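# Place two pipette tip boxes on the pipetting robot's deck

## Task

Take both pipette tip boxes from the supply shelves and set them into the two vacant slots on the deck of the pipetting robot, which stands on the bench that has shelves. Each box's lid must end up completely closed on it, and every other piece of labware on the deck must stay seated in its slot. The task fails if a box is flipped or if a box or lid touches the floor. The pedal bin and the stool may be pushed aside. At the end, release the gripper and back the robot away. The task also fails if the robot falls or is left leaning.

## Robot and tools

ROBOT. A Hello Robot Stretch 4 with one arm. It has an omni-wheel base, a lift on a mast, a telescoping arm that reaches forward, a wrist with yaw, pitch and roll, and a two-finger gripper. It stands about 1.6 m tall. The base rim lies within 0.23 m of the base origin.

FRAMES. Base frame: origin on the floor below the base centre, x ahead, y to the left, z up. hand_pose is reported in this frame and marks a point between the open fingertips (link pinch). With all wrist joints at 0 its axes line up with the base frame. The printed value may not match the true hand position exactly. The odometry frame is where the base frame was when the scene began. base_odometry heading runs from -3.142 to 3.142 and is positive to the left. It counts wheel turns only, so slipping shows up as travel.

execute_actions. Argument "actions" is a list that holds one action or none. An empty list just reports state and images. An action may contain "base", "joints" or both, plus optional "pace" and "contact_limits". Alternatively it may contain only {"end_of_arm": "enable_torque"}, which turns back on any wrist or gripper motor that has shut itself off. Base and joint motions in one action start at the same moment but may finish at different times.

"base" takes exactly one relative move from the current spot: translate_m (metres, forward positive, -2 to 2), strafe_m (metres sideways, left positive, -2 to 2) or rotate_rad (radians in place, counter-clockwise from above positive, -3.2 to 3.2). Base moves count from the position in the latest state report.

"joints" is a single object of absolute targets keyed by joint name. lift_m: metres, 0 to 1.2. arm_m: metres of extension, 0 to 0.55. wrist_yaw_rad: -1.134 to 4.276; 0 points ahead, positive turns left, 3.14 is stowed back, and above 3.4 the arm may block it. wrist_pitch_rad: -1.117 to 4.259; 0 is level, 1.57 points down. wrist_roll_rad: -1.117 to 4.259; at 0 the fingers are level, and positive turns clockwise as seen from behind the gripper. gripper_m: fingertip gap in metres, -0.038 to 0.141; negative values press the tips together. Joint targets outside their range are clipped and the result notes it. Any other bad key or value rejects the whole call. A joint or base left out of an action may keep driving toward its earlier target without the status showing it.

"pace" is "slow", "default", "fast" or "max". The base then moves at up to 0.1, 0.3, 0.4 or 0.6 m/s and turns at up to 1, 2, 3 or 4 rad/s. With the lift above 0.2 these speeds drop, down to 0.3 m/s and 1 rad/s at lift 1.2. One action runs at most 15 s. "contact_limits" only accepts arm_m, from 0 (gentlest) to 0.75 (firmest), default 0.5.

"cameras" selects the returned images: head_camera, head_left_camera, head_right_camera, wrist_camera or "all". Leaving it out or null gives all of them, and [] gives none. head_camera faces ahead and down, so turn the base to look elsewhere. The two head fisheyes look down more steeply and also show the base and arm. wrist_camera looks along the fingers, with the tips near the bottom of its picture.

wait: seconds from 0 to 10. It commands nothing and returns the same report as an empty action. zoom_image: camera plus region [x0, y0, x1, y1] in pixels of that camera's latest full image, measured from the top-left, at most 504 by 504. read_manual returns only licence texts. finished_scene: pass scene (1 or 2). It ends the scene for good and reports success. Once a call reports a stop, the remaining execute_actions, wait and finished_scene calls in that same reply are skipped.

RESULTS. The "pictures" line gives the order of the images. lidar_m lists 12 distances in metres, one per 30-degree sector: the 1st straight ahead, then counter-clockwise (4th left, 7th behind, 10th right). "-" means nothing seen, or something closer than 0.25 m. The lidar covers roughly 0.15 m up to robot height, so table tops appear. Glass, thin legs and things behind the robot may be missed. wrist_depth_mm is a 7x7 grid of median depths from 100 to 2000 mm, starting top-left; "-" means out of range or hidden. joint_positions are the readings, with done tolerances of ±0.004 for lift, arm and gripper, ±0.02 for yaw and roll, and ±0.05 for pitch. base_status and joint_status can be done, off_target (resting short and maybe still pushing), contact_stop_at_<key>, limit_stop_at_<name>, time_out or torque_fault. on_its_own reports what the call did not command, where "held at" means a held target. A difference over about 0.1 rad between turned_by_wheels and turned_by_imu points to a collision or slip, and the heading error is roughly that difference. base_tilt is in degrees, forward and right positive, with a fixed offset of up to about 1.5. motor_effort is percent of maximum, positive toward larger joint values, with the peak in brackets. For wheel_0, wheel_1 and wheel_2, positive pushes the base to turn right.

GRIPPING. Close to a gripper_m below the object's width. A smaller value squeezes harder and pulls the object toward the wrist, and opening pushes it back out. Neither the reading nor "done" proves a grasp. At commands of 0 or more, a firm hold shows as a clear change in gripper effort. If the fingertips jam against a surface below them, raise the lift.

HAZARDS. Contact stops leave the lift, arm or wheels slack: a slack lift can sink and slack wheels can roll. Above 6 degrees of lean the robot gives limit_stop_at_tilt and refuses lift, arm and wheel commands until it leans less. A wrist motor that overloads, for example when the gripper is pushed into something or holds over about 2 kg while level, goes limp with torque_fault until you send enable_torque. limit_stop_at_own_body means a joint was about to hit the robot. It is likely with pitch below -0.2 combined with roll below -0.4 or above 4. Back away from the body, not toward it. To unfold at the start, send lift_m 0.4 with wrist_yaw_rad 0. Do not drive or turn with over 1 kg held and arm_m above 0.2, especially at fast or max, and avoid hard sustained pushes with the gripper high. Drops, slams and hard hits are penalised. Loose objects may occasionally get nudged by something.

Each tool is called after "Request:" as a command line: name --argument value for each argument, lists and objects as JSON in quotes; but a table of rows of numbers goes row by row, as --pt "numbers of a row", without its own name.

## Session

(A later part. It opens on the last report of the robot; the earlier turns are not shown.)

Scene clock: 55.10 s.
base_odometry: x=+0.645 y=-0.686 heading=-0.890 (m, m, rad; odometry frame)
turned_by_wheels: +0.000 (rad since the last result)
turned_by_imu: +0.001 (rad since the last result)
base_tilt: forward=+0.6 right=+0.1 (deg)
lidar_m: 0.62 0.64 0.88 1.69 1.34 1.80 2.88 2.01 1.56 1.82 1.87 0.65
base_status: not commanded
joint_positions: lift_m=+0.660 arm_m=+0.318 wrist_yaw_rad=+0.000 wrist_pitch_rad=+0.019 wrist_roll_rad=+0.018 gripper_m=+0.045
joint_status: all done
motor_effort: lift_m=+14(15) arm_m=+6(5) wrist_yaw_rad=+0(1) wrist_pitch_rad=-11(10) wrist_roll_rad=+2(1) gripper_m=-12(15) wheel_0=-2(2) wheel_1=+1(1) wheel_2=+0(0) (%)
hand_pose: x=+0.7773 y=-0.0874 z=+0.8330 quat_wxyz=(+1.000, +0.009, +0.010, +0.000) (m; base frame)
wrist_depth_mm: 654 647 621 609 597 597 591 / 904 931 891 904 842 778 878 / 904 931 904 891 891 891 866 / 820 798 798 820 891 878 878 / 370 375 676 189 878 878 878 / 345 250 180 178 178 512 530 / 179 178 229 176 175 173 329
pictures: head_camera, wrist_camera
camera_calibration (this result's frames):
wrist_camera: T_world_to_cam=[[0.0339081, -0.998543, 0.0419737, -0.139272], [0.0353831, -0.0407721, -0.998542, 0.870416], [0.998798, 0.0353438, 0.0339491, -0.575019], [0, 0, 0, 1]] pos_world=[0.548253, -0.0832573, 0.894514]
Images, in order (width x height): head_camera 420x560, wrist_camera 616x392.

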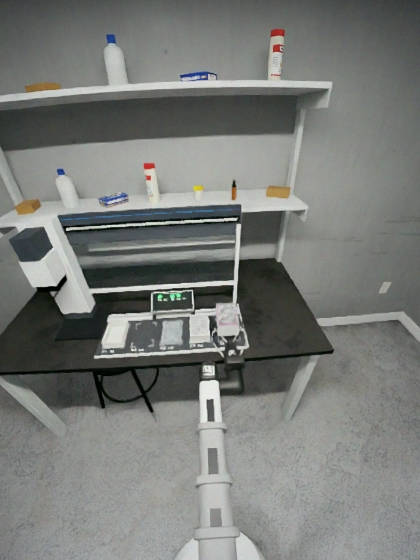

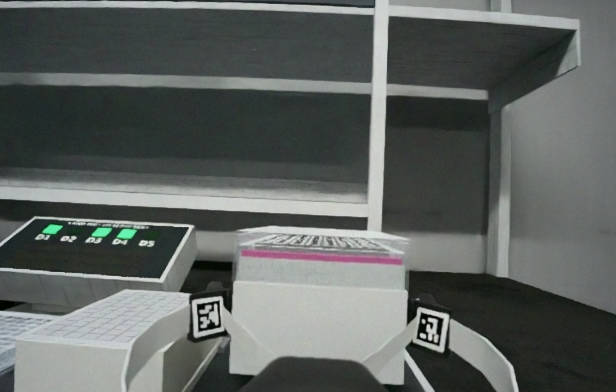

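Request:
execute_actions --actions '[{"base":{"strafe_m":-0.004},"joints":{"lift_m":0.646},"pace":"slow"}]' --cameras '["head_camera","wrist_camera"]'

Request:
zoom_image --camera "head_camera" --region '[180, 295, 270, 355]'

Request:
zoom_image --camera "wrist_camera" --region '[120, 272, 500, 392]'

Scene clock: 57.33 s.
base_odometry: x=+0.642 y=-0.688 heading=-0.890 (m, m, rad; odometry frame)
turned_by_wheels: +0.000 (rad since the last result)
turned_by_imu: +0.000 (rad since the last result)
base_tilt: forward=+0.7 right=+0.0 (deg)
lidar_m: 0.61 0.64 0.90 1.70 1.35 1.79 2.88 1.99 1.57 1.82 1.90 0.64
base_status: done
joint_positions: lift_m=+0.646 arm_m=+0.318 wrist_yaw_rad=+0.000 wrist_pitch_rad=+0.019 wrist_roll_rad=+0.018 gripper_m=+0.045
joint_status: all done
motor_effort: lift_m=+14(15) arm_m=+6(6) wrist_yaw_rad=+1(1) wrist_pitch_rad=-10(10) wrist_roll_rad=+1(2) gripper_m=-13(14) wheel_0=+3(4) wheel_1=-3(4) wheel_2=+0(4) (%)
hand_pose: x=+0.7773 y=-0.0874 z=+0.8190 quat_wxyz=(+1.000, +0.009, +0.010, +0.000) (m; base frame)
wrist_depth_mm: 683 683 640 634 574 627 591 / 917 931 891 904 904 809 904 / 904 917 917 904 904 878 891 / 430 820 798 904 917 891 878 / 349 357 715 190 878 878 866 / 191 203 180 178 178 455 469 / 179 179 213 177 175 173 291
pictures: head_camera, wrist_camera
camera_calibration (this result's frames):
wrist_camera: T_world_to_cam=[[0.033908, -0.998543, 0.0419736, -0.138684], [0.0353812, -0.0407721, -0.998542, 0.856431], [0.998798, 0.0353437, 0.0339472, -0.574546], [0, 0, 0, 1]] pos_world=[0.548256, -0.0832573, 0.880507]
Images, in order (width x height): head_camera 420x560, wrist_camera 616x392.

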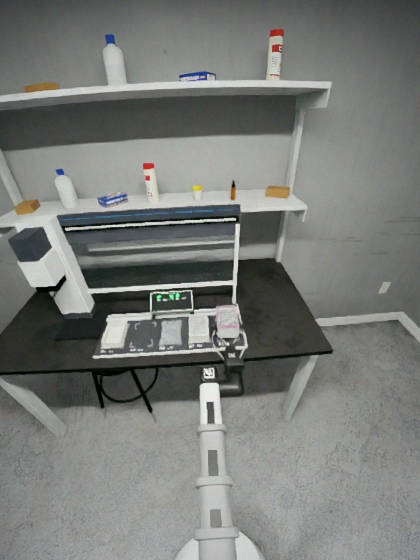

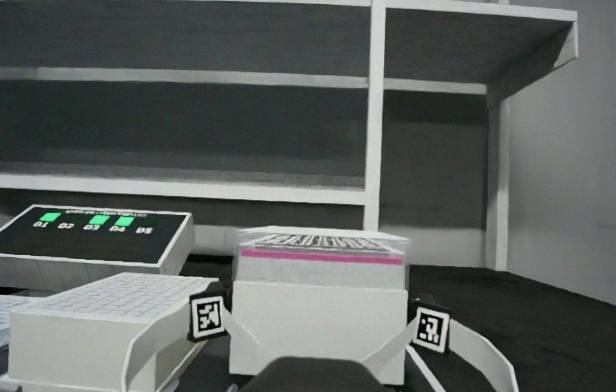

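Region (180, 295, 270, 355) of head_camera's 420x560 image, scaled by 5.600, with more detail than that image has.

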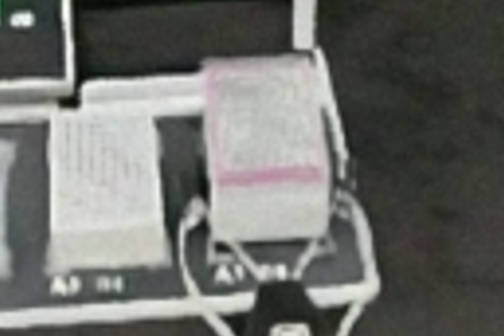

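Region (120, 272, 500, 392) of wrist_camera's 616x392 image, scaled by 1.326; it fills the top 159 rows of this view, and the rest is white.

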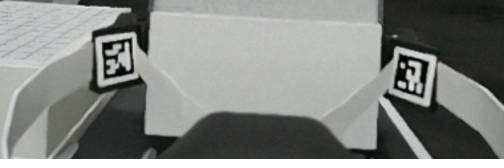

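Request:
execute_actions --actions '[{"joints":{"lift_m":0.638},"pace":"slow"}]' --cameras '["head_camera","wrist_camera"]'

Request:
zoom_image --camera "head_camera" --region '[180, 295, 270, 355]'

Request:
zoom_image --camera "wrist_camera" --region '[120, 272, 500, 392]'

Scene clock: 59.20 s.
base_odometry: x=+0.642 y=-0.688 heading=-0.890 (m, m, rad; odometry frame)
turned_by_wheels: +0.000 (rad since the last result)
turned_by_imu: +0.000 (rad since the last result)
base_tilt: forward=+0.7 right=+0.1 (deg)
lidar_m: 0.62 0.64 0.89 1.69 1.36 1.77 2.90 2.04 1.55 1.81 1.91 0.65
base_status: not commanded
joint_positions: lift_m=+0.638 arm_m=+0.318 wrist_yaw_rad=+0.000 wrist_pitch_rad=+0.019 wrist_roll_rad=+0.018 gripper_m=+0.045
joint_status: all done
motor_effort: lift_m=+14(14) arm_m=+6(6) wrist_yaw_rad=+1(1) wrist_pitch_rad=-9(9) wrist_roll_rad=+2(2) gripper_m=-13(14) wheel_0=+3(4) wheel_1=-4(4) wheel_2=+0(0) (%)
hand_pose: x=+0.7773 y=-0.0874 z=+0.8110 quat_wxyz=(+1.000, +0.009, +0.010, +0.000) (m; base frame)
wrist_depth_mm: 699 699 668 661 597 634 597 / 917 904 891 904 904 820 904 / 917 904 904 891 904 891 891 / 427 424 917 891 891 878 878 / 353 343 668 189 820 878 878 / 180 179 179 178 178 424 439 / 179 179 193 175 176 173 285
pictures: head_camera, wrist_camera
camera_calibration (this result's frames):
wrist_camera: T_world_to_cam=[[0.0339086, -0.998543, 0.0419731, -0.138348], [0.0353661, -0.0407721, -0.998542, 0.848447], [0.998799, 0.0353436, 0.0339321, -0.574263], [0, 0, 0, 1]] pos_world=[0.548259, -0.0832573, 0.872503]
Images, in order (width x height): head_camera 420x560, wrist_camera 616x392.

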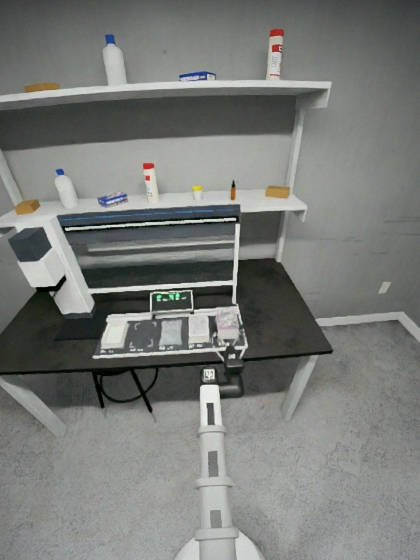

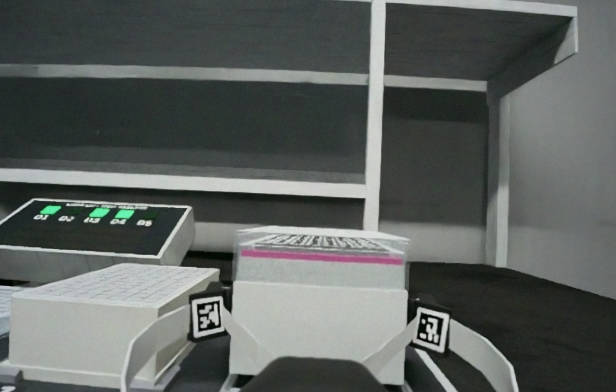

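Region (180, 295, 270, 355) of head_camera's 420x560 image, scaled by 5.600, with more detail than that image has.

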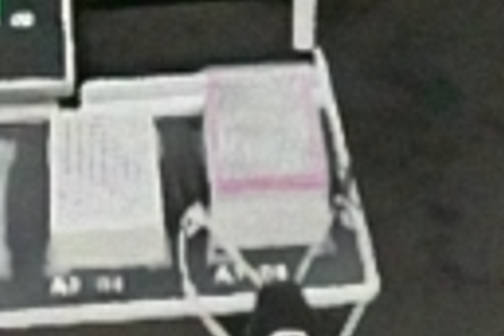

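Region (120, 272, 500, 392) of wrist_camera's 616x392 image, scaled by 1.326; it fills the top 159 rows of this view, and the rest is white.

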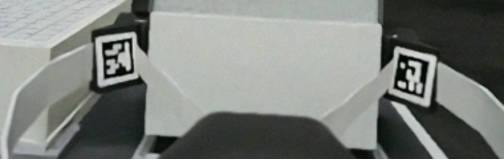

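Lateral looks centred. Lower further.

Request:
execute_actions --actions '[{"joints":{"lift_m":0.631},"pace":"slow"}]' --cameras '["head_camera","wrist_camera"]'

Request:
zoom_image --camera "wrist_camera" --region '[120, 272, 500, 392]'

Scene clock: 60.90 s.
base_odometry: x=+0.642 y=-0.688 heading=-0.890 (m, m, rad; odometry frame)
turned_by_wheels: +0.000 (rad since the last result)
turned_by_imu: +0.000 (rad since the last result)
base_tilt: forward=+0.6 right=+0.2 (deg)
lidar_m: 0.62 0.66 0.89 1.71 1.36 1.80 2.89 2.02 1.54 1.83 1.90 0.65
base_status: not commanded
joint_positions: lift_m=+0.631 arm_m=+0.318 wrist_yaw_rad=+0.000 wrist_pitch_rad=+0.018 wrist_roll_rad=+0.018 gripper_m=+0.045
joint_status: all done
motor_effort: lift_m=+13(14) arm_m=+6(6) wrist_yaw_rad=+1(1) wrist_pitch_rad=-7(9) wrist_roll_rad=+2(2) gripper_m=-14(13) wheel_0=+4(4) wheel_1=-3(4) wheel_2=+0(0) (%)
hand_pose: x=+0.7773 y=-0.0874 z=+0.8044 quat_wxyz=(+1.000, +0.009, +0.009, +0.000) (m; base frame)
wrist_depth_mm: 715 707 668 661 609 647 597 / 904 917 904 891 904 820 891 / 904 904 904 904 904 891 891 / 427 427 891 904 891 891 878 / 347 342 544 189 778 891 891 / 180 179 179 177 177 404 413 / 178 177 181 176 175 173 268
pictures: head_camera, wrist_camera
camera_calibration (this result's frames):
wrist_camera: T_world_to_cam=[[0.0338564, -0.998543, 0.0420151, -0.138066], [0.0366043, -0.0407721, -0.998498, 0.840876], [0.998756, 0.0353434, 0.0351706, -0.575011], [0, 0, 0, 1]] pos_world=[0.54819, -0.0832573, 0.865637]
Images, in order (width x height): head_camera 420x560, wrist_camera 616x392.

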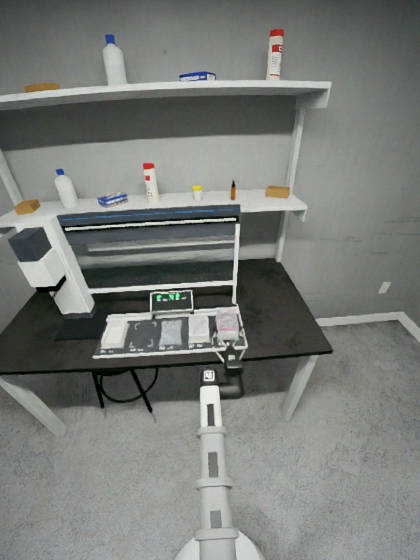

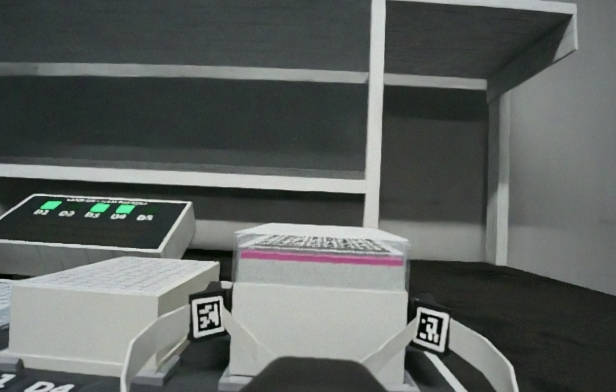

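Region (120, 272, 500, 392) of wrist_camera's 616x392 image, scaled by 1.326; it fills the top 159 rows of this view, and the rest is white.

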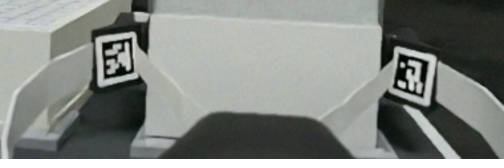

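Request:
execute_actions --actions '[{"joints":{"gripper_m":0.065,"arm_m":0.312},"pace":"slow"}]' --cameras '["wrist_camera"]'

Request:
execute_actions --actions '[{"joints":{"gripper_m":0.093,"arm_m":0.307},"pace":"slow"}]' --cameras '["wrist_camera"]'

Scene clock: 63.10 s.
base_odometry: x=+0.642 y=-0.688 heading=-0.890 (m, m, rad; odometry frame)
turned_by_wheels: +0.000 (rad since the last result)
turned_by_imu: +0.000 (rad since the last result)
base_tilt: forward=+0.7 right=+0.1 (deg)
lidar_m: 0.62 0.63 0.89 1.70 1.35 1.81 2.89 2.02 1.56 1.82 1.89 0.67
base_status: not commanded
joint_positions: lift_m=+0.631 arm_m=+0.313 wrist_yaw_rad=+0.000 wrist_pitch_rad=+0.018 wrist_roll_rad=+0.018 gripper_m=+0.065
joint_status: all done
motor_effort: lift_m=+14(14) arm_m=-5(5) wrist_yaw_rad=+1(0) wrist_pitch_rad=-7(6) wrist_roll_rad=+1(2) gripper_m=-9(12) wheel_0=+4(4) wheel_1=-4(3) wheel_2=+0(0) (%)
hand_pose: x=+0.7723 y=-0.0874 z=+0.8045 quat_wxyz=(+1.000, +0.009, +0.009, +0.000) (m; base frame)
wrist_depth_mm: 715 699 676 661 603 640 591 / 917 917 904 917 904 842 891 / 931 904 904 891 904 891 891 / 433 433 878 904 891 866 866 / 353 345 442 195 768 891 891 / 185 185 186 183 183 399 415 / 182 180 184 182 181 234 268
pictures: wrist_camera
camera_calibration (this result's frames):
wrist_camera: T_world_to_cam=[[0.0336785, -0.998549, 0.0420182, -0.137812], [0.0367032, -0.040778, -0.998494, 0.841009], [0.998759, 0.0351699, 0.0352766, -0.570084], [0, 0, 0, 1]] pos_world=[0.54315, -0.0832676, 0.865644]
Images, in order (width x height): wrist_camera 616x392.

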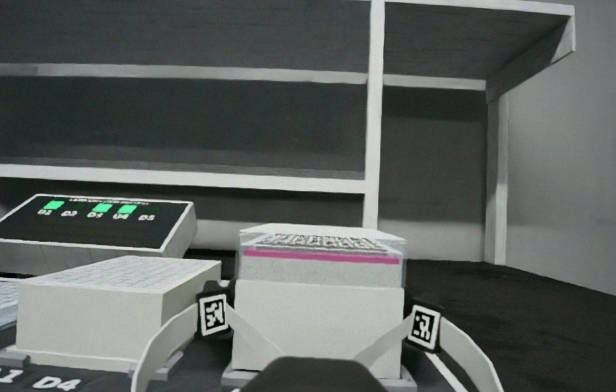

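Scene clock: 64.60 s.
base_odometry: x=+0.642 y=-0.688 heading=-0.890 (m, m, rad; odometry frame)
turned_by_wheels: +0.000 (rad since the last result)
turned_by_imu: +0.000 (rad since the last result)
base_tilt: forward=+0.8 right=+0.2 (deg)
lidar_m: 0.62 0.65 0.89 1.71 1.34 1.82 2.90 2.02 1.55 1.83 1.89 0.67
base_status: not commanded
joint_positions: lift_m=+0.631 arm_m=+0.308 wrist_yaw_rad=+0.000 wrist_pitch_rad=+0.018 wrist_roll_rad=+0.018 gripper_m=+0.093
joint_status: all done
motor_effort: lift_m=+14(14) arm_m=-6(5) wrist_yaw_rad=+1(1) wrist_pitch_rad=-7(7) wrist_roll_rad=+2(1) gripper_m=-2(7) wheel_0=+3(3) wheel_1=-4(4) wheel_2=+0(0) (%)
hand_pose: x=+0.7673 y=-0.0875 z=+0.8044 quat_wxyz=(+1.000, +0.009, +0.009, +0.000) (m; base frame)
wrist_depth_mm: 707 699 668 668 627 640 603 / 931 931 917 917 917 831 904 / 917 931 917 917 891 904 904 / 436 436 831 891 904 904 891 / 359 347 661 210 798 866 878 / 190 190 189 187 189 397 413 / 186 187 187 149 186 246 267
pictures: wrist_camera
camera_calibration (this result's frames):
wrist_camera: T_world_to_cam=[[0.0336011, -0.998552, 0.0420162, -0.137606], [0.0366441, -0.0407808, -0.998496, 0.841221], [0.998763, 0.0350902, 0.0352208, -0.565075], [0, 0, 0, 1]] pos_world=[0.538174, -0.0832724, 0.86564]
Images, in order (width x height): wrist_camera 616x392.

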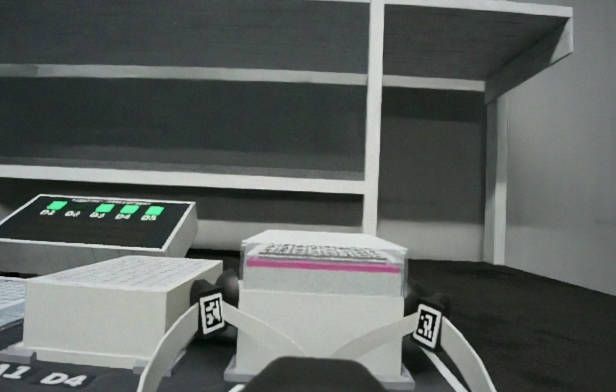

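Request:
execute_actions --actions '[{"joints":{"arm_m":0.22,"lift_m":0.628},"pace":"slow"}]' --cameras '["wrist_camera"]'

Scene clock: 67.13 s.
base_odometry: x=+0.642 y=-0.688 heading=-0.890 (m, m, rad; odometry frame)
turned_by_wheels: +0.000 (rad since the last result)
turned_by_imu: +0.001 (rad since the last result)
base_tilt: forward=+0.6 right=+0.1 (deg)
lidar_m: 0.60 0.63 0.87 1.72 1.35 1.81 2.89 2.02 1.57 1.82 1.90 0.68
base_status: not commanded
joint_positions: lift_m=+0.628 arm_m=+0.221 wrist_yaw_rad=+0.000 wrist_pitch_rad=+0.018 wrist_roll_rad=+0.018 gripper_m=+0.093
joint_status: all done
motor_effort: lift_m=+14(13) arm_m=-5(5) wrist_yaw_rad=+1(2) wrist_pitch_rad=-6(7) wrist_roll_rad=+2(2) gripper_m=-2(0) wheel_0=+4(3) wheel_1=-4(4) wheel_2=+0(0) (%)
hand_pose: x=+0.6804 y=-0.0874 z=+0.8015 quat_wxyz=(+1.000, +0.009, +0.009, +0.000) (m; base frame)
wrist_depth_mm: 715 715 683 668 699 707 1008 / 1008 1008 991 1008 931 866 991 / 991 991 1025 991 991 991 976 / 1008 530 917 991 976 991 976 / 442 439 436 278 768 931 991 / 271 276 200 273 264 392 404 / 211 211 223 149 219 238 260
pictures: wrist_camera
camera_calibration (this result's frames):
wrist_camera: T_world_to_cam=[[0.0337607, -0.998546, 0.0420196, -0.134623], [0.0367462, -0.0407749, -0.998492, 0.841371], [0.998754, 0.0352539, 0.0353162, -0.478176], [0, 0, 0, 1]] pos_world=[0.451208, -0.0832626, 0.862647]
Images, in order (width x height): wrist_camera 616x392.

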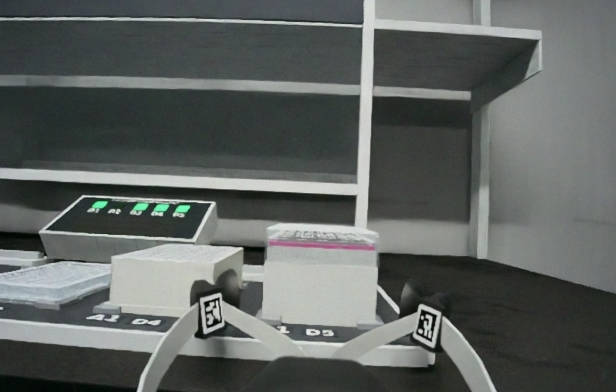

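Request:
execute_actions --actions '[{"joints":{"arm_m":0.0,"gripper_m":0.141},"pace":"fast"}]' --cameras '[]'

Request:
execute_actions --actions '[{"base":{"rotate_rad":0.457},"joints":{"lift_m":0.39},"pace":"fast"}]' --cameras '[]'

Request:
execute_actions --actions '[{"base":{"translate_m":-1.71},"pace":"fast"}]' --cameras '[]'

Request:
execute_actions --actions '[{"base":{"rotate_rad":-1.58},"pace":"fast"}]' --cameras '["head_camera","wrist_camera"]'

Scene clock: 72.17 s.
base_odometry: x=+0.642 y=-0.688 heading=-0.890 (m, m, rad; odometry frame)
turned_by_wheels: +0.000 (rad since the last result)
turned_by_imu: +0.001 (rad since the last result)
base_tilt: forward=+0.7 right=+0.1 (deg)
lidar_m: 0.63 0.66 0.87 1.72 1.32 1.81 2.90 2.02 1.54 1.82 1.89 0.67
base_status: not commanded
joint_positions: lift_m=+0.628 arm_m=+0.001 wrist_yaw_rad=+0.000 wrist_pitch_rad=+0.018 wrist_roll_rad=+0.018 gripper_m=+0.141
joint_status: all done
motor_effort: lift_m=+14(14) arm_m=-5(5) wrist_yaw_rad=+1(0) wrist_pitch_rad=-6(6) wrist_roll_rad=+2(2) gripper_m=-1(0) wheel_0=+3(3) wheel_1=-4(4) wheel_2=+0(0) (%)
hand_pose: x=+0.4604 y=-0.0875 z=+0.8015 quat_wxyz=(+1.000, +0.009, +0.009, +0.000) (m; base frame)
wrist_depth_mm: 759 750 741 768 1255 1229 1205 / 991 1008 991 946 991 1205 1205 / 1229 1205 1229 1229 1205 1205 1205 / 1229 1205 1138 1205 1205 1205 1182 / 549 615 500 492 1008 1205 1182 / 442 402 213 415 402 216 410 / 634 741 1205 150 436 439 439
pictures: none
No camera images: the call's "cameras" was empty. Leave "cameras" out to get every camera's image.

Scene clock: 73.83 s.
base_odometry: x=+0.642 y=-0.688 heading=-0.433 (m, m, rad; odometry frame)
turned_by_wheels: +0.457 (rad since the last result)
turned_by_imu: +0.462 (rad since the last result)
base_tilt: forward=+0.7 right=+0.2 (deg)
lidar_m: 0.65 0.85 1.88 1.34 1.72 2.84 2.92 1.55 1.84 1.88 0.66 0.62
base_status: done
joint_positions: lift_m=+0.390 arm_m=+0.001 wrist_yaw_rad=+0.000 wrist_pitch_rad=+0.018 wrist_roll_rad=+0.018 gripper_m=+0.141
joint_status: all done
motor_effort: lift_m=+14(15) arm_m=-5(5) wrist_yaw_rad=+0(1) wrist_pitch_rad=-5(5) wrist_roll_rad=+1(1) gripper_m=+0(0) wheel_0=-2(10) wheel_1=-2(10) wheel_2=-2(14) (%)
hand_pose: x=+0.4604 y=-0.0874 z=+0.5635 quat_wxyz=(+1.000, +0.009, +0.009, +0.000) (m; base frame)
wrist_depth_mm: 1661 1921 878 1118 1098 1042 976 / 1661 1863 891 1336 732 370 347 / 788 647 535 480 433 392 364 / 820 1756 1397 1281 1078 991 891 / 1205 1708 691 1255 1160 1060 976 / 1576 1756 214 1336 1160 215 960 / 1205 1366 1308 150 1078 991 946
pictures: none
No camera images: the call's "cameras" was empty. Leave "cameras" out to get every camera's image.

Scene clock: 79.40 s.
base_odometry: x=-0.910 y=+0.030 heading=-0.433 (m, m, rad; odometry frame)
turned_by_wheels: +0.000 (rad since the last result)
turned_by_imu: +0.003 (rad since the last result)
base_tilt: forward=+0.5 right=+0.1 (deg)
lidar_m: 2.22 2.15 2.00 2.04 1.36 1.30 1.67 1.14 0.63 0.63 0.86 2.19
base_status: done
joint_positions: lift_m=+0.390 arm_m=+0.001 wrist_yaw_rad=+0.000 wrist_pitch_rad=+0.018 wrist_roll_rad=+0.018 gripper_m=+0.141
joint_status: not commanded
motor_effort: lift_m=+14(14) arm_m=-5(5) wrist_yaw_rad=+1(1) wrist_pitch_rad=-5(5) wrist_roll_rad=+1(1) gripper_m=+0(0) wheel_0=+0(8) wheel_1=+0(8) wheel_2=-1(15) (%)
hand_pose: x=+0.4604 y=-0.0874 z=+0.5635 quat_wxyz=(+1.000, +0.009, +0.009, +0.000) (m; base frame)
wrist_depth_mm: - - - - - - - / - - - - - - - / - - - - - - - / - - - - - - - / - - - - - - - / - 1863 215 - - 215 - / 1366 1366 1464 150 1499 1499 1576
pictures: none
No camera images: the call's "cameras" was empty. Leave "cameras" out to get every camera's image.

Scene clock: 81.13 s.
base_odometry: x=-0.910 y=+0.030 heading=-2.013 (m, m, rad; odometry frame)
turned_by_wheels: -1.580 (rad since the last result)
turned_by_imu: -1.597 (rad since the last result)
base_tilt: forward=+0.5 right=+0.2 (deg)
lidar_m: 0.63 0.81 2.20 2.24 2.15 2.01 2.08 1.43 1.33 1.77 1.16 0.62
base_status: done
joint_positions: lift_m=+0.390 arm_m=+0.001 wrist_yaw_rad=+0.000 wrist_pitch_rad=+0.018 wrist_roll_rad=+0.018 gripper_m=+0.141
joint_status: not commanded
motor_effort: lift_m=+14(14) arm_m=-5(6) wrist_yaw_rad=+1(0) wrist_pitch_rad=-5(6) wrist_roll_rad=+2(2) gripper_m=+0(2) wheel_0=+2(7) wheel_1=+3(7) wheel_2=+0(12) (%)
hand_pose: x=+0.4604 y=-0.0874 z=+0.5634 quat_wxyz=(+1.000, +0.009, +0.009, +0.000) (m; base frame)
wrist_depth_mm: 723 707 661 661 640 621 340 / 778 878 991 931 842 750 338 / 768 904 1060 976 842 759 338 / 759 904 1078 931 842 750 334 / 732 668 732 508 715 732 330 / 750 866 214 452 394 214 329 / 741 878 1025 149 788 351 683
pictures: head_camera, wrist_camera
camera_calibration (this result's frames):
wrist_camera: T_world_to_cam=[[0.0336692, -0.998549, 0.0420254, -0.11718], [0.0369164, -0.040778, -0.998486, 0.611701], [0.998751, 0.0351697, 0.0354899, -0.250182], [0, 0, 0, 1]] pos_world=[0.231233, -0.0832676, 0.624578]
Images, in order (width x height): head_camera 420x560, wrist_camera 616x392.

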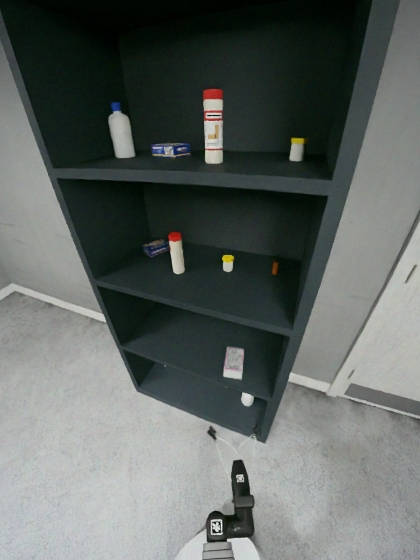

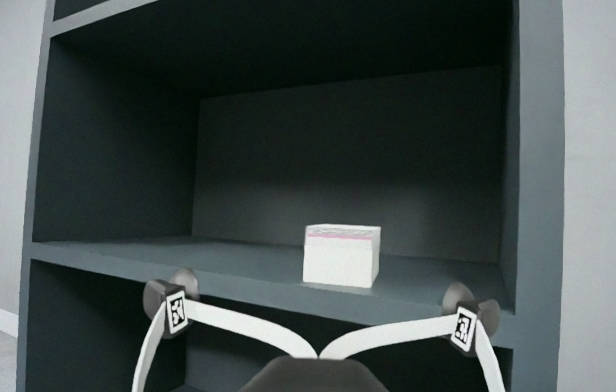

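Request:
execute_actions --actions '[{"base":{"strafe_m":0.03},"joints":{"wrist_yaw_rad":-0.2,"arm_m":0.24,"lift_m":0.385}}]' --cameras '["wrist_camera"]'

Scene clock: 83.93 s.
base_odometry: x=-0.883 y=+0.017 heading=-2.013 (m, m, rad; odometry frame)
turned_by_wheels: +0.000 (rad since the last result)
turned_by_imu: +0.001 (rad since the last result)
base_tilt: forward=+0.6 right=+0.2 (deg)
lidar_m: 0.64 0.84 2.14 2.18 2.19 1.99 2.06 1.45 1.35 1.78 1.16 0.62
base_status: done
joint_positions: lift_m=+0.385 arm_m=+0.239 wrist_yaw_rad=-0.200 wrist_pitch_rad=+0.018 wrist_roll_rad=+0.018 gripper_m=+0.141
joint_status: all done
motor_effort: lift_m=+14(14) arm_m=+6(6) wrist_yaw_rad=+1(4) wrist_pitch_rad=-5(5) wrist_roll_rad=+2(2) gripper_m=+0(1) wheel_0=+0(11) wheel_1=+2(10) wheel_2=+0(2) (%)
hand_pose: x=+0.6753 y=-0.1429 z=+0.5585 quat_wxyz=(+0.995, +0.010, +0.008, -0.100) (m; base frame)
wrist_depth_mm: 683 715 683 683 647 597 342 / 715 809 741 691 647 615 340 / 715 788 723 683 640 603 338 / 723 788 723 683 640 609 336 / 549 609 654 248 615 544 330 / 265 247 215 243 289 214 303 / 661 235 220 150 199 196 224
pictures: wrist_camera
camera_calibration (this result's frames):
wrist_camera: T_world_to_cam=[[-0.165177, -0.985368, 0.0420296, -0.0434793], [0.0282061, -0.0473171, -0.998482, 0.601545], [0.985861, -0.16374, 0.035609, -0.482433], [0, 0, 0, 1]] pos_world=[0.451463, -0.0933735, 0.619638]
Images, in order (width x height): wrist_camera 616x392.

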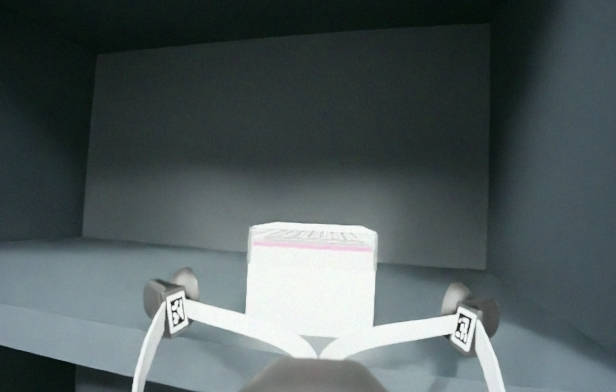

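Request:
execute_actions --actions '[{"base":{"strafe_m":-0.005},"joints":{"arm_m":0.296},"pace":"slow"}]' --cameras '[]'

Request:
execute_actions --actions '[{"joints":{"gripper_m":0.05}}]' --cameras '["wrist_camera"]'

Request:
execute_actions --actions '[{"joints":{"lift_m":0.42},"pace":"slow"}]' --cameras '["wrist_camera"]'

Scene clock: 86.87 s.
base_odometry: x=-0.887 y=+0.019 heading=-2.013 (m, m, rad; odometry frame)
turned_by_wheels: +0.000 (rad since the last result)
turned_by_imu: +0.000 (rad since the last result)
base_tilt: forward=+0.6 right=+0.1 (deg)
lidar_m: 0.63 0.83 2.18 2.19 2.18 1.99 2.06 1.42 1.33 1.78 1.16 0.61
base_status: done
joint_positions: lift_m=+0.385 arm_m=+0.295 wrist_yaw_rad=-0.200 wrist_pitch_rad=+0.018 wrist_roll_rad=+0.018 gripper_m=+0.141
joint_status: all done
motor_effort: lift_m=+14(14) arm_m=+6(5) wrist_yaw_rad=+0(0) wrist_pitch_rad=-5(5) wrist_roll_rad=+2(2) gripper_m=-1(1) wheel_0=+2(4) wheel_1=-3(2) wheel_2=+0(2) (%)
hand_pose: x=+0.7312 y=-0.1430 z=+0.5585 quat_wxyz=(+0.995, +0.010, +0.008, -0.100) (m; base frame)
wrist_depth_mm: 654 699 654 627 591 569 382 / 707 732 676 627 597 564 384 / 707 723 668 627 585 554 384 / 707 715 654 621 591 554 379 / 544 603 634 200 569 549 370 / 265 247 193 189 187 215 327 / 188 182 189 150 185 195 221
pictures: none
No camera images: the call's "cameras" was empty. Leave "cameras" out to get every camera's image.

Scene clock: 88.80 s.
base_odometry: x=-0.887 y=+0.019 heading=-2.013 (m, m, rad; odometry frame)
turned_by_wheels: +0.000 (rad since the last result)
turned_by_imu: +0.000 (rad since the last result)
base_tilt: forward=+0.5 right=+0.1 (deg)
lidar_m: 0.64 0.82 2.15 2.18 2.17 2.00 2.09 1.45 1.35 1.76 1.13 0.61
base_status: not commanded
joint_positions: lift_m=+0.385 arm_m=+0.295 wrist_yaw_rad=-0.200 wrist_pitch_rad=+0.018 wrist_roll_rad=+0.018 gripper_m=+0.050
joint_status: all done
motor_effort: lift_m=+14(14) arm_m=+5(6) wrist_yaw_rad=+0(1) wrist_pitch_rad=-5(5) wrist_roll_rad=+1(1) gripper_m=-13(13) wheel_0=+2(2) wheel_1=-3(3) wheel_2=+0(0) (%)
hand_pose: x=+0.7313 y=-0.1430 z=+0.5585 quat_wxyz=(+0.995, +0.010, +0.008, -0.100) (m; base frame)
wrist_depth_mm: 661 699 668 634 597 569 384 / 691 732 676 634 597 559 384 / 707 723 668 634 591 559 384 / 699 707 668 627 585 559 377 / 539 603 640 189 574 544 375 / 263 281 180 179 178 332 325 / 188 177 179 176 175 180 221
pictures: wrist_camera
camera_calibration (this result's frames):
wrist_camera: T_world_to_cam=[[-0.165282, -0.98535, 0.0420295, -0.0341776], [0.028201, -0.04732, -0.998482, 0.599968], [0.985843, -0.163846, 0.035609, -0.537648], [0, 0, 0, 1]] pos_world=[0.507468, -0.0933779, 0.619638]
Images, in order (width x height): wrist_camera 616x392.

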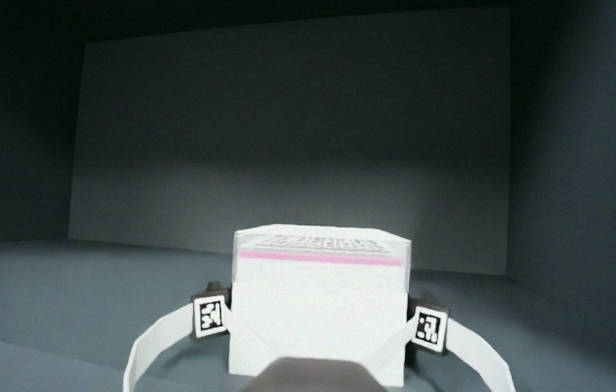

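Scene clock: 89.93 s.
base_odometry: x=-0.887 y=+0.019 heading=-2.013 (m, m, rad; odometry frame)
turned_by_wheels: +0.000 (rad since the last result)
turned_by_imu: +0.000 (rad since the last result)
base_tilt: forward=+0.7 right=+0.1 (deg)
lidar_m: 0.64 0.82 2.17 2.15 2.14 2.01 2.06 1.45 1.34 1.78 1.16 0.62
base_status: not commanded
joint_positions: lift_m=+0.420 arm_m=+0.295 wrist_yaw_rad=-0.200 wrist_pitch_rad=+0.019 wrist_roll_rad=+0.018 gripper_m=+0.050
joint_status: all done
motor_effort: lift_m=+25(26) arm_m=+5(6) wrist_yaw_rad=+1(1) wrist_pitch_rad=-10(10) wrist_roll_rad=+1(1) gripper_m=-13(13) wheel_0=+2(2) wheel_1=-3(3) wheel_2=+0(0) (%)
hand_pose: x=+0.7312 y=-0.1430 z=+0.5921 quat_wxyz=(+0.995, +0.010, +0.009, -0.100) (m; base frame)
wrist_depth_mm: 634 640 627 615 585 564 387 / 691 732 676 634 591 559 387 / 699 732 668 627 591 559 384 / 715 715 661 621 580 559 382 / 661 699 654 191 564 549 373 / 368 387 185 180 180 462 364 / 251 239 245 171 183 218 298
pictures: wrist_camera
camera_calibration (this result's frames):
wrist_camera: T_world_to_cam=[[-0.165209, -0.985365, 0.0419749, -0.0356112], [0.0266134, -0.0469983, -0.99854, 0.634775], [0.985899, -0.16385, 0.0339885, -0.537923], [0, 0, 0, 1]] pos_world=[0.507561, -0.0933957, 0.653626]
Images, in order (width x height): wrist_camera 616x392.

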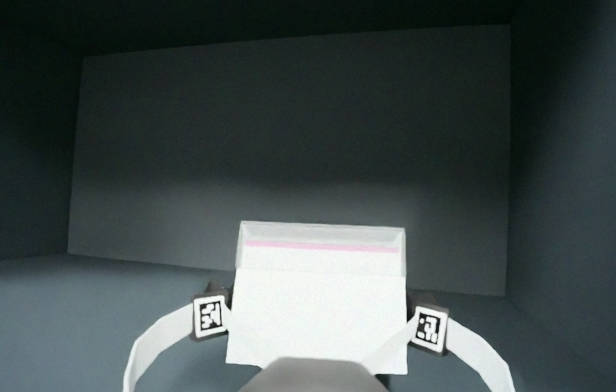

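The box pitched in the grip. Set back down and regrip harder.

Request:
execute_actions --actions '[{"joints":{"lift_m":0.385},"pace":"slow"}]' --cameras '["wrist_camera"]'

Request:
execute_actions --actions '[{"joints":{"gripper_m":0.1}}]' --cameras '["wrist_camera"]'

Scene clock: 91.73 s.
base_odometry: x=-0.887 y=+0.019 heading=-2.013 (m, m, rad; odometry frame)
turned_by_wheels: +0.000 (rad since the last result)
turned_by_imu: +0.000 (rad since the last result)
base_tilt: forward=+0.6 right=+0.2 (deg)
lidar_m: 0.64 0.80 2.15 2.20 2.16 1.99 2.06 1.43 1.33 1.78 1.15 0.63
base_status: not commanded
joint_positions: lift_m=+0.385 arm_m=+0.295 wrist_yaw_rad=-0.200 wrist_pitch_rad=+0.017 wrist_roll_rad=+0.018 gripper_m=+0.050
joint_status: all done
motor_effort: lift_m=+13(24) arm_m=+6(6) wrist_yaw_rad=+1(1) wrist_pitch_rad=-4(9) wrist_roll_rad=+2(1) gripper_m=-12(13) wheel_0=+2(2) wheel_1=-3(3) wheel_2=+0(0) (%)
hand_pose: x=+0.7312 y=-0.1430 z=+0.5587 quat_wxyz=(+0.995, +0.010, +0.008, -0.100) (m; base frame)
wrist_depth_mm: 668 699 661 634 591 564 389 / 699 732 668 634 591 564 387 / 699 723 668 627 591 559 382 / 707 715 661 621 585 554 382 / 544 609 654 189 569 549 373 / 264 282 181 178 178 336 327 / 189 177 178 176 175 181 223
pictures: wrist_camera
camera_calibration (this result's frames):
wrist_camera: T_world_to_cam=[[-0.165392, -0.985331, 0.0420395, -0.0341331], [0.0284858, -0.0473816, -0.998471, 0.599874], [0.985816, -0.163942, 0.0359045, -0.537809], [0, 0, 0, 1]] pos_world=[0.507448, -0.0933788, 0.619701]
Images, in order (width x height): wrist_camera 616x392.

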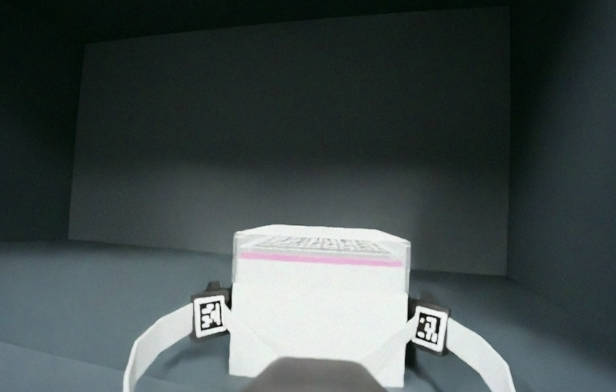

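Scene clock: 93.07 s.
base_odometry: x=-0.887 y=+0.019 heading=-2.013 (m, m, rad; odometry frame)
turned_by_wheels: +0.000 (rad since the last result)
turned_by_imu: +0.000 (rad since the last result)
base_tilt: forward=+0.7 right=+0.2 (deg)
lidar_m: 0.64 0.81 2.18 2.19 2.16 2.00 2.06 1.43 1.34 1.79 1.16 0.63
base_status: not commanded
joint_positions: lift_m=+0.385 arm_m=+0.295 wrist_yaw_rad=-0.200 wrist_pitch_rad=+0.017 wrist_roll_rad=+0.018 gripper_m=+0.100
joint_status: all done
motor_effort: lift_m=+13(13) arm_m=+6(6) wrist_yaw_rad=+1(1) wrist_pitch_rad=-4(4) wrist_roll_rad=+2(1) gripper_m=+0(12) wheel_0=+2(2) wheel_1=-3(3) wheel_2=+0(1) (%)
hand_pose: x=+0.7312 y=-0.1430 z=+0.5586 quat_wxyz=(+0.995, +0.010, +0.008, -0.100) (m; base frame)
wrist_depth_mm: 668 699 668 640 591 564 387 / 691 732 676 640 585 559 387 / 699 732 676 634 591 559 382 / 707 707 668 621 580 559 377 / 544 597 647 198 569 544 375 / 265 282 190 187 186 334 324 / 189 181 187 149 183 195 222
pictures: wrist_camera
camera_calibration (this result's frames):
wrist_camera: T_world_to_cam=[[-0.165467, -0.985319, 0.0420379, -0.0340972], [0.0284372, -0.0473746, -0.998472, 0.599897], [0.985805, -0.164019, 0.0358586, -0.537778], [0, 0, 0, 1]] pos_world=[0.507443, -0.0933825, 0.619698]
Images, in order (width x height): wrist_camera 616x392.

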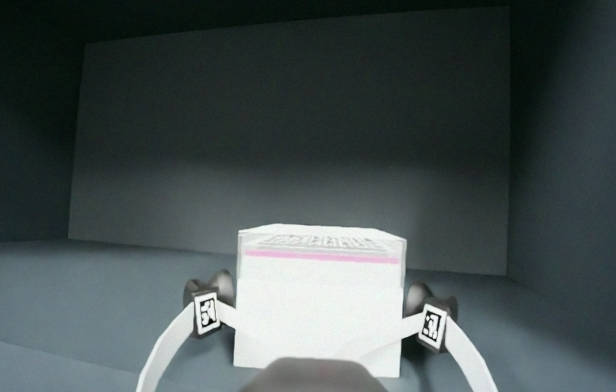

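Try deeper insertion.

Request:
execute_actions --actions '[{"joints":{"arm_m":0.31},"pace":"slow"}]' --cameras '[]'

Request:
execute_actions --actions '[{"joints":{"gripper_m":0.035}}]' --cameras '["wrist_camera"]'

Request:
execute_actions --actions '[{"joints":{"lift_m":0.42},"pace":"slow"}]' --cameras '["wrist_camera"]'

Scene clock: 95.20 s.
base_odometry: x=-0.887 y=+0.019 heading=-2.013 (m, m, rad; odometry frame)
turned_by_wheels: +0.000 (rad since the last result)
turned_by_imu: +0.000 (rad since the last result)
base_tilt: forward=+0.6 right=+0.1 (deg)
lidar_m: 0.64 0.83 2.18 2.19 2.11 1.99 2.06 1.45 1.35 1.77 1.15 0.63
base_status: not commanded
joint_positions: lift_m=+0.385 arm_m=+0.309 wrist_yaw_rad=-0.201 wrist_pitch_rad=+0.018 wrist_roll_rad=+0.018 gripper_m=+0.100
joint_status: all done
motor_effort: lift_m=+13(13) arm_m=+6(5) wrist_yaw_rad=+3(3) wrist_pitch_rad=-5(5) wrist_roll_rad=+2(2) gripper_m=-1(3) wheel_0=+2(2) wheel_1=-3(3) wheel_2=+0(0) (%)
hand_pose: x=+0.7451 y=-0.1432 z=+0.5586 quat_wxyz=(+0.995, +0.010, +0.008, -0.100) (m; base frame)
wrist_depth_mm: 668 707 654 627 585 554 402 / 691 715 661 621 585 549 397 / 691 707 661 609 585 544 394 / 699 691 654 609 574 539 389 / 544 609 634 192 554 539 387 / 264 281 190 181 181 334 332 / 180 180 181 148 178 188 223
pictures: none
No camera images: the call's "cameras" was empty. Leave "cameras" out to get every camera's image.

Scene clock: 96.67 s.
base_odometry: x=-0.887 y=+0.019 heading=-2.013 (m, m, rad; odometry frame)
turned_by_wheels: +0.000 (rad since the last result)
turned_by_imu: +0.000 (rad since the last result)
base_tilt: forward=+0.6 right=+0.1 (deg)
lidar_m: 0.64 0.81 2.18 2.18 2.16 2.01 2.05 1.43 1.35 1.76 1.16 0.62
base_status: not commanded
joint_positions: lift_m=+0.385 arm_m=+0.309 wrist_yaw_rad=-0.200 wrist_pitch_rad=+0.018 wrist_roll_rad=+0.018 gripper_m=+0.035
joint_status: all done
motor_effort: lift_m=+13(13) arm_m=+5(6) wrist_yaw_rad=+1(3) wrist_pitch_rad=-5(4) wrist_roll_rad=+1(1) gripper_m=-17(18) wheel_0=+2(2) wheel_1=-3(3) wheel_2=+0(0) (%)
hand_pose: x=+0.7452 y=-0.1430 z=+0.5586 quat_wxyz=(+0.995, +0.010, +0.008, -0.100) (m; base frame)
wrist_depth_mm: 668 699 647 615 585 549 402 / 683 707 661 615 585 544 399 / 691 699 654 609 585 539 399 / 699 707 647 615 574 544 392 / 539 597 621 181 559 535 387 / 264 279 175 168 168 336 338 / 179 171 171 167 166 171 221
pictures: wrist_camera
camera_calibration (this result's frames):
wrist_camera: T_world_to_cam=[[-0.165327, -0.985343, 0.0420299, -0.0318439], [0.0282141, -0.0473242, -0.998481, 0.599607], [0.985835, -0.16389, 0.0356245, -0.551457], [0, 0, 0, 1]] pos_world=[0.521464, -0.0933796, 0.61968]
Images, in order (width x height): wrist_camera 616x392.

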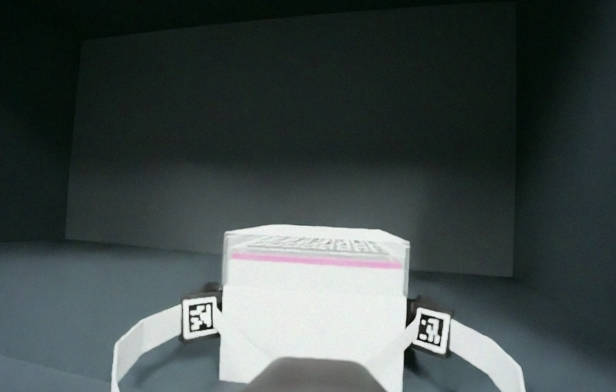

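Scene clock: 97.80 s.
base_odometry: x=-0.887 y=+0.019 heading=-2.013 (m, m, rad; odometry frame)
turned_by_wheels: +0.000 (rad since the last result)
turned_by_imu: +0.000 (rad since the last result)
base_tilt: forward=+0.7 right=+0.2 (deg)
lidar_m: 0.64 0.85 2.15 2.18 2.14 2.00 2.07 1.44 1.35 1.76 1.14 0.61
base_status: not commanded
joint_positions: lift_m=+0.420 arm_m=+0.309 wrist_yaw_rad=-0.200 wrist_pitch_rad=+0.019 wrist_roll_rad=+0.018 gripper_m=+0.035
joint_status: all done
motor_effort: lift_m=+25(26) arm_m=+5(6) wrist_yaw_rad=+1(1) wrist_pitch_rad=-9(10) wrist_roll_rad=+1(2) gripper_m=-17(17) wheel_0=+2(2) wheel_1=-3(3) wheel_2=+0(0) (%)
hand_pose: x=+0.7452 y=-0.1430 z=+0.5921 quat_wxyz=(+0.995, +0.010, +0.009, -0.100) (m; base frame)
wrist_depth_mm: 634 647 621 603 580 549 402 / 683 699 661 615 580 544 399 / 699 707 654 615 580 544 397 / 707 699 647 615 574 539 394 / 654 676 640 181 554 539 384 / 368 392 175 169 168 466 366 / 250 239 227 167 166 215 297
pictures: wrist_camera
camera_calibration (this result's frames):
wrist_camera: T_world_to_cam=[[-0.165257, -0.985357, 0.0419725, -0.0332739], [0.0265452, -0.0469862, -0.998543, 0.634436], [0.985893, -0.163902, 0.0339213, -0.551681], [0, 0, 0, 1]] pos_world=[0.521559, -0.0933986, 0.653621]
Images, in order (width x height): wrist_camera 616x392.

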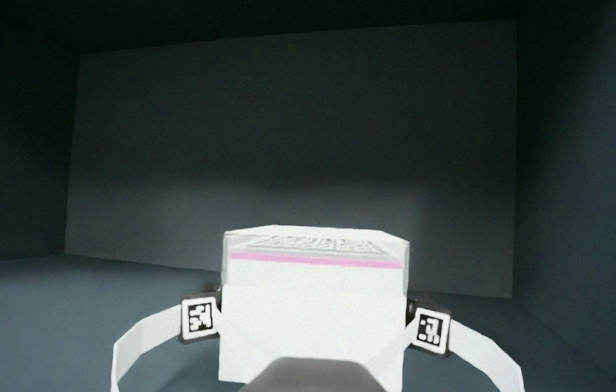

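Request:
execute_actions --actions '[{"joints":{"arm_m":0.0,"wrist_yaw_rad":0}}]' --cameras '[]'

Request:
execute_actions --actions '[{"base":{"rotate_rad":1.74},"pace":"slow"}]' --cameras '[]'

Request:
execute_actions --actions '[{"base":{"translate_m":1.856},"joints":{"lift_m":0.68}}]' --cameras '[]'

Request:
execute_actions --actions '[{"base":{"rotate_rad":-0.625},"joints":{"arm_m":0.05},"pace":"slow"}]' --cameras '["head_camera","wrist_camera"]'

Request:
zoom_image --camera "head_camera" --region '[150, 300, 300, 400]'

Scene clock: 101.60 s.
base_odometry: x=-0.887 y=+0.019 heading=-2.013 (m, m, rad; odometry frame)
turned_by_wheels: +0.000 (rad since the last result)
turned_by_imu: +0.001 (rad since the last result)
base_tilt: forward=+0.7 right=+0.1 (deg)
lidar_m: 0.51 0.83 2.16 2.19 2.17 1.99 2.04 1.42 1.35 1.75 1.16 0.61
base_status: not commanded
joint_positions: lift_m=+0.420 arm_m=+0.001 wrist_yaw_rad=+0.000 wrist_pitch_rad=+0.020 wrist_roll_rad=+0.018 gripper_m=+0.035
joint_status: all done
motor_effort: lift_m=+25(25) arm_m=-6(6) wrist_yaw_rad=+1(5) wrist_pitch_rad=-10(9) wrist_roll_rad=+1(1) gripper_m=-16(17) wheel_0=+2(1) wheel_1=-3(3) wheel_2=+0(0) (%)
hand_pose: x=+0.4604 y=-0.0875 z=+0.5921 quat_wxyz=(+1.000, +0.009, +0.010, +0.000) (m; base frame)
wrist_depth_mm: 1182 668 615 603 597 580 342 / 1138 842 904 878 842 759 342 / 759 878 1042 976 866 788 338 / 759 866 1042 960 854 768 338 / 750 842 904 180 798 759 334 / 741 798 174 170 168 473 332 / 732 831 1008 167 166 255 329
pictures: none
No camera images: the call's "cameras" was empty. Leave "cameras" out to get every camera's image.

Scene clock: 104.63 s.
base_odometry: x=-0.887 y=+0.019 heading=-0.274 (m, m, rad; odometry frame)
turned_by_wheels: +1.739 (rad since the last result)
turned_by_imu: +1.759 (rad since the last result)
base_tilt: forward=+0.7 right=+0.2 (deg)
lidar_m: 0.52 2.03 2.00 1.84 1.36 1.34 1.44 1.14 0.64 0.69 1.02 2.18
base_status: done
joint_positions: lift_m=+0.420 arm_m=+0.001 wrist_yaw_rad=+0.000 wrist_pitch_rad=+0.020 wrist_roll_rad=+0.018 gripper_m=+0.035
joint_status: not commanded
motor_effort: lift_m=+24(25) arm_m=-6(5) wrist_yaw_rad=+0(0) wrist_pitch_rad=-10(11) wrist_roll_rad=+1(1) gripper_m=-16(16) wheel_0=-4(6) wheel_1=-4(10) wheel_2=-5(9) (%)
hand_pose: x=+0.4604 y=-0.0874 z=+0.5921 quat_wxyz=(+1.000, +0.009, +0.010, +0.000) (m; base frame)
wrist_depth_mm: 1863 - - - - - - / - - - - - - - / 1756 - - - - - - / 1661 - - - - - - / 1618 - - 181 - - - / 1618 - 174 169 168 - - / 1366 1366 1281 167 166 809 1618
pictures: none
No camera images: the call's "cameras" was empty. Leave "cameras" out to get every camera's image.

Scene clock: 112.30 s.
base_odometry: x=+0.899 y=-0.483 heading=-0.274 (m, m, rad; odometry frame)
turned_by_wheels: +0.000 (rad since the last result)
turned_by_imu: -0.002 (rad since the last result)
base_tilt: forward=+0.7 right=+0.1 (deg)
lidar_m: 0.51 1.56 1.30 1.06 1.48 2.86 2.30 1.85 2.18 0.84 0.61 0.60
base_status: done
joint_positions: lift_m=+0.680 arm_m=+0.001 wrist_yaw_rad=+0.000 wrist_pitch_rad=+0.020 wrist_roll_rad=+0.018 gripper_m=+0.035
joint_status: all done
motor_effort: lift_m=+25(25) arm_m=-6(5) wrist_yaw_rad=+1(2) wrist_pitch_rad=-11(11) wrist_roll_rad=+1(1) gripper_m=-16(17) wheel_0=+1(7) wheel_1=+2(6) wheel_2=-1(14) (%)
hand_pose: x=+0.4604 y=-0.0874 z=+0.8521 quat_wxyz=(+1.000, +0.009, +0.010, +0.000) (m; base frame)
wrist_depth_mm: 1281 1537 1756 1537 1255 661 597 / 1281 1499 1756 1464 615 654 634 / 1281 1499 1708 1464 627 1008 960 / 1229 1537 1708 1499 707 991 931 / 1308 1576 1756 180 661 976 946 / 1281 1397 175 169 168 549 477 / 1308 1464 647 167 165 255 362
pictures: none
No camera images: the call's "cameras" was empty. Leave "cameras" out to get every camera's image.

Scene clock: 114.17 s.
base_odometry: x=+0.899 y=-0.483 heading=-0.898 (m, m, rad; odometry frame)
turned_by_wheels: -0.624 (rad since the last result)
turned_by_imu: -0.630 (rad since the last result)
base_tilt: forward=+0.7 right=+0.2 (deg)
lidar_m: 0.58 0.65 0.88 1.56 1.06 1.33 2.86 2.98 1.86 2.16 0.94 0.64
base_status: done
joint_positions: lift_m=+0.680 arm_m=+0.049 wrist_yaw_rad=+0.000 wrist_pitch_rad=+0.020 wrist_roll_rad=+0.018 gripper_m=+0.035
joint_status: all done
motor_effort: lift_m=+24(25) arm_m=+6(7) wrist_yaw_rad=+1(0) wrist_pitch_rad=-10(11) wrist_roll_rad=+2(2) gripper_m=-16(17) wheel_0=+4(8) wheel_1=+4(9) wheel_2=+4(9) (%)
hand_pose: x=+0.5083 y=-0.0875 z=+0.8521 quat_wxyz=(+1.000, +0.009, +0.010, +0.000) (m; base frame)
wrist_depth_mm: 854 640 691 699 1160 946 1160 / 539 640 699 707 699 691 1078 / 1182 634 1138 1182 1182 1160 1060 / 1138 640 1182 1060 1160 1182 1138 / 676 627 1138 181 654 1138 1160 / 473 442 175 169 168 439 439 / 351 347 343 167 167 260 379
pictures: head_camera, wrist_camera
camera_calibration (this result's frames):
wrist_camera: T_world_to_cam=[[0.0336752, -0.998551, 0.0419657, -0.130897], [0.035207, -0.0407783, -0.998548, 0.899106], [0.998813, 0.0351038, 0.0337828, -0.306857], [0, 0, 0, 1]] pos_world=[0.279246, -0.0832717, 0.91366]
Images, in order (width x height): head_camera 420x560, wrist_camera 616x392.

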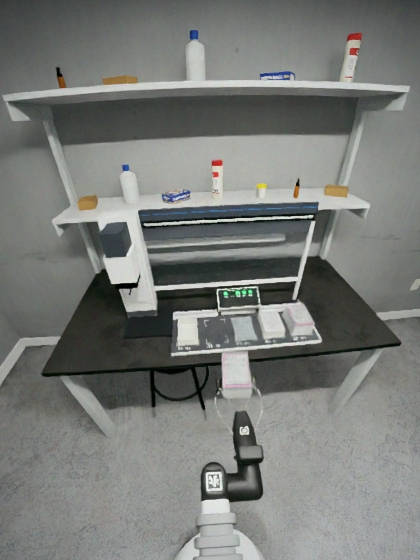

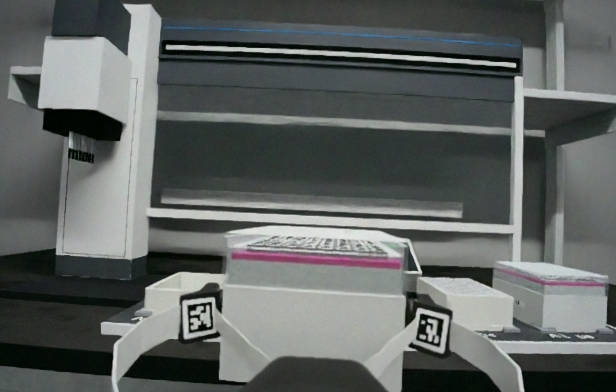

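Region (150, 300, 300, 400) of head_camera's 420x560 image, scaled by 3.360, with more detail than that image has.

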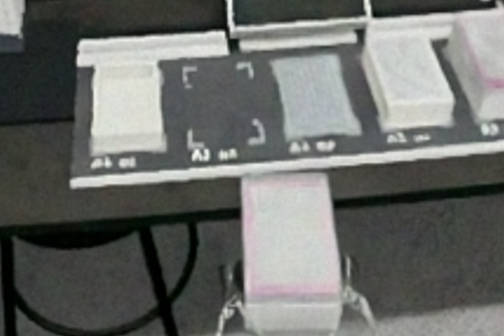

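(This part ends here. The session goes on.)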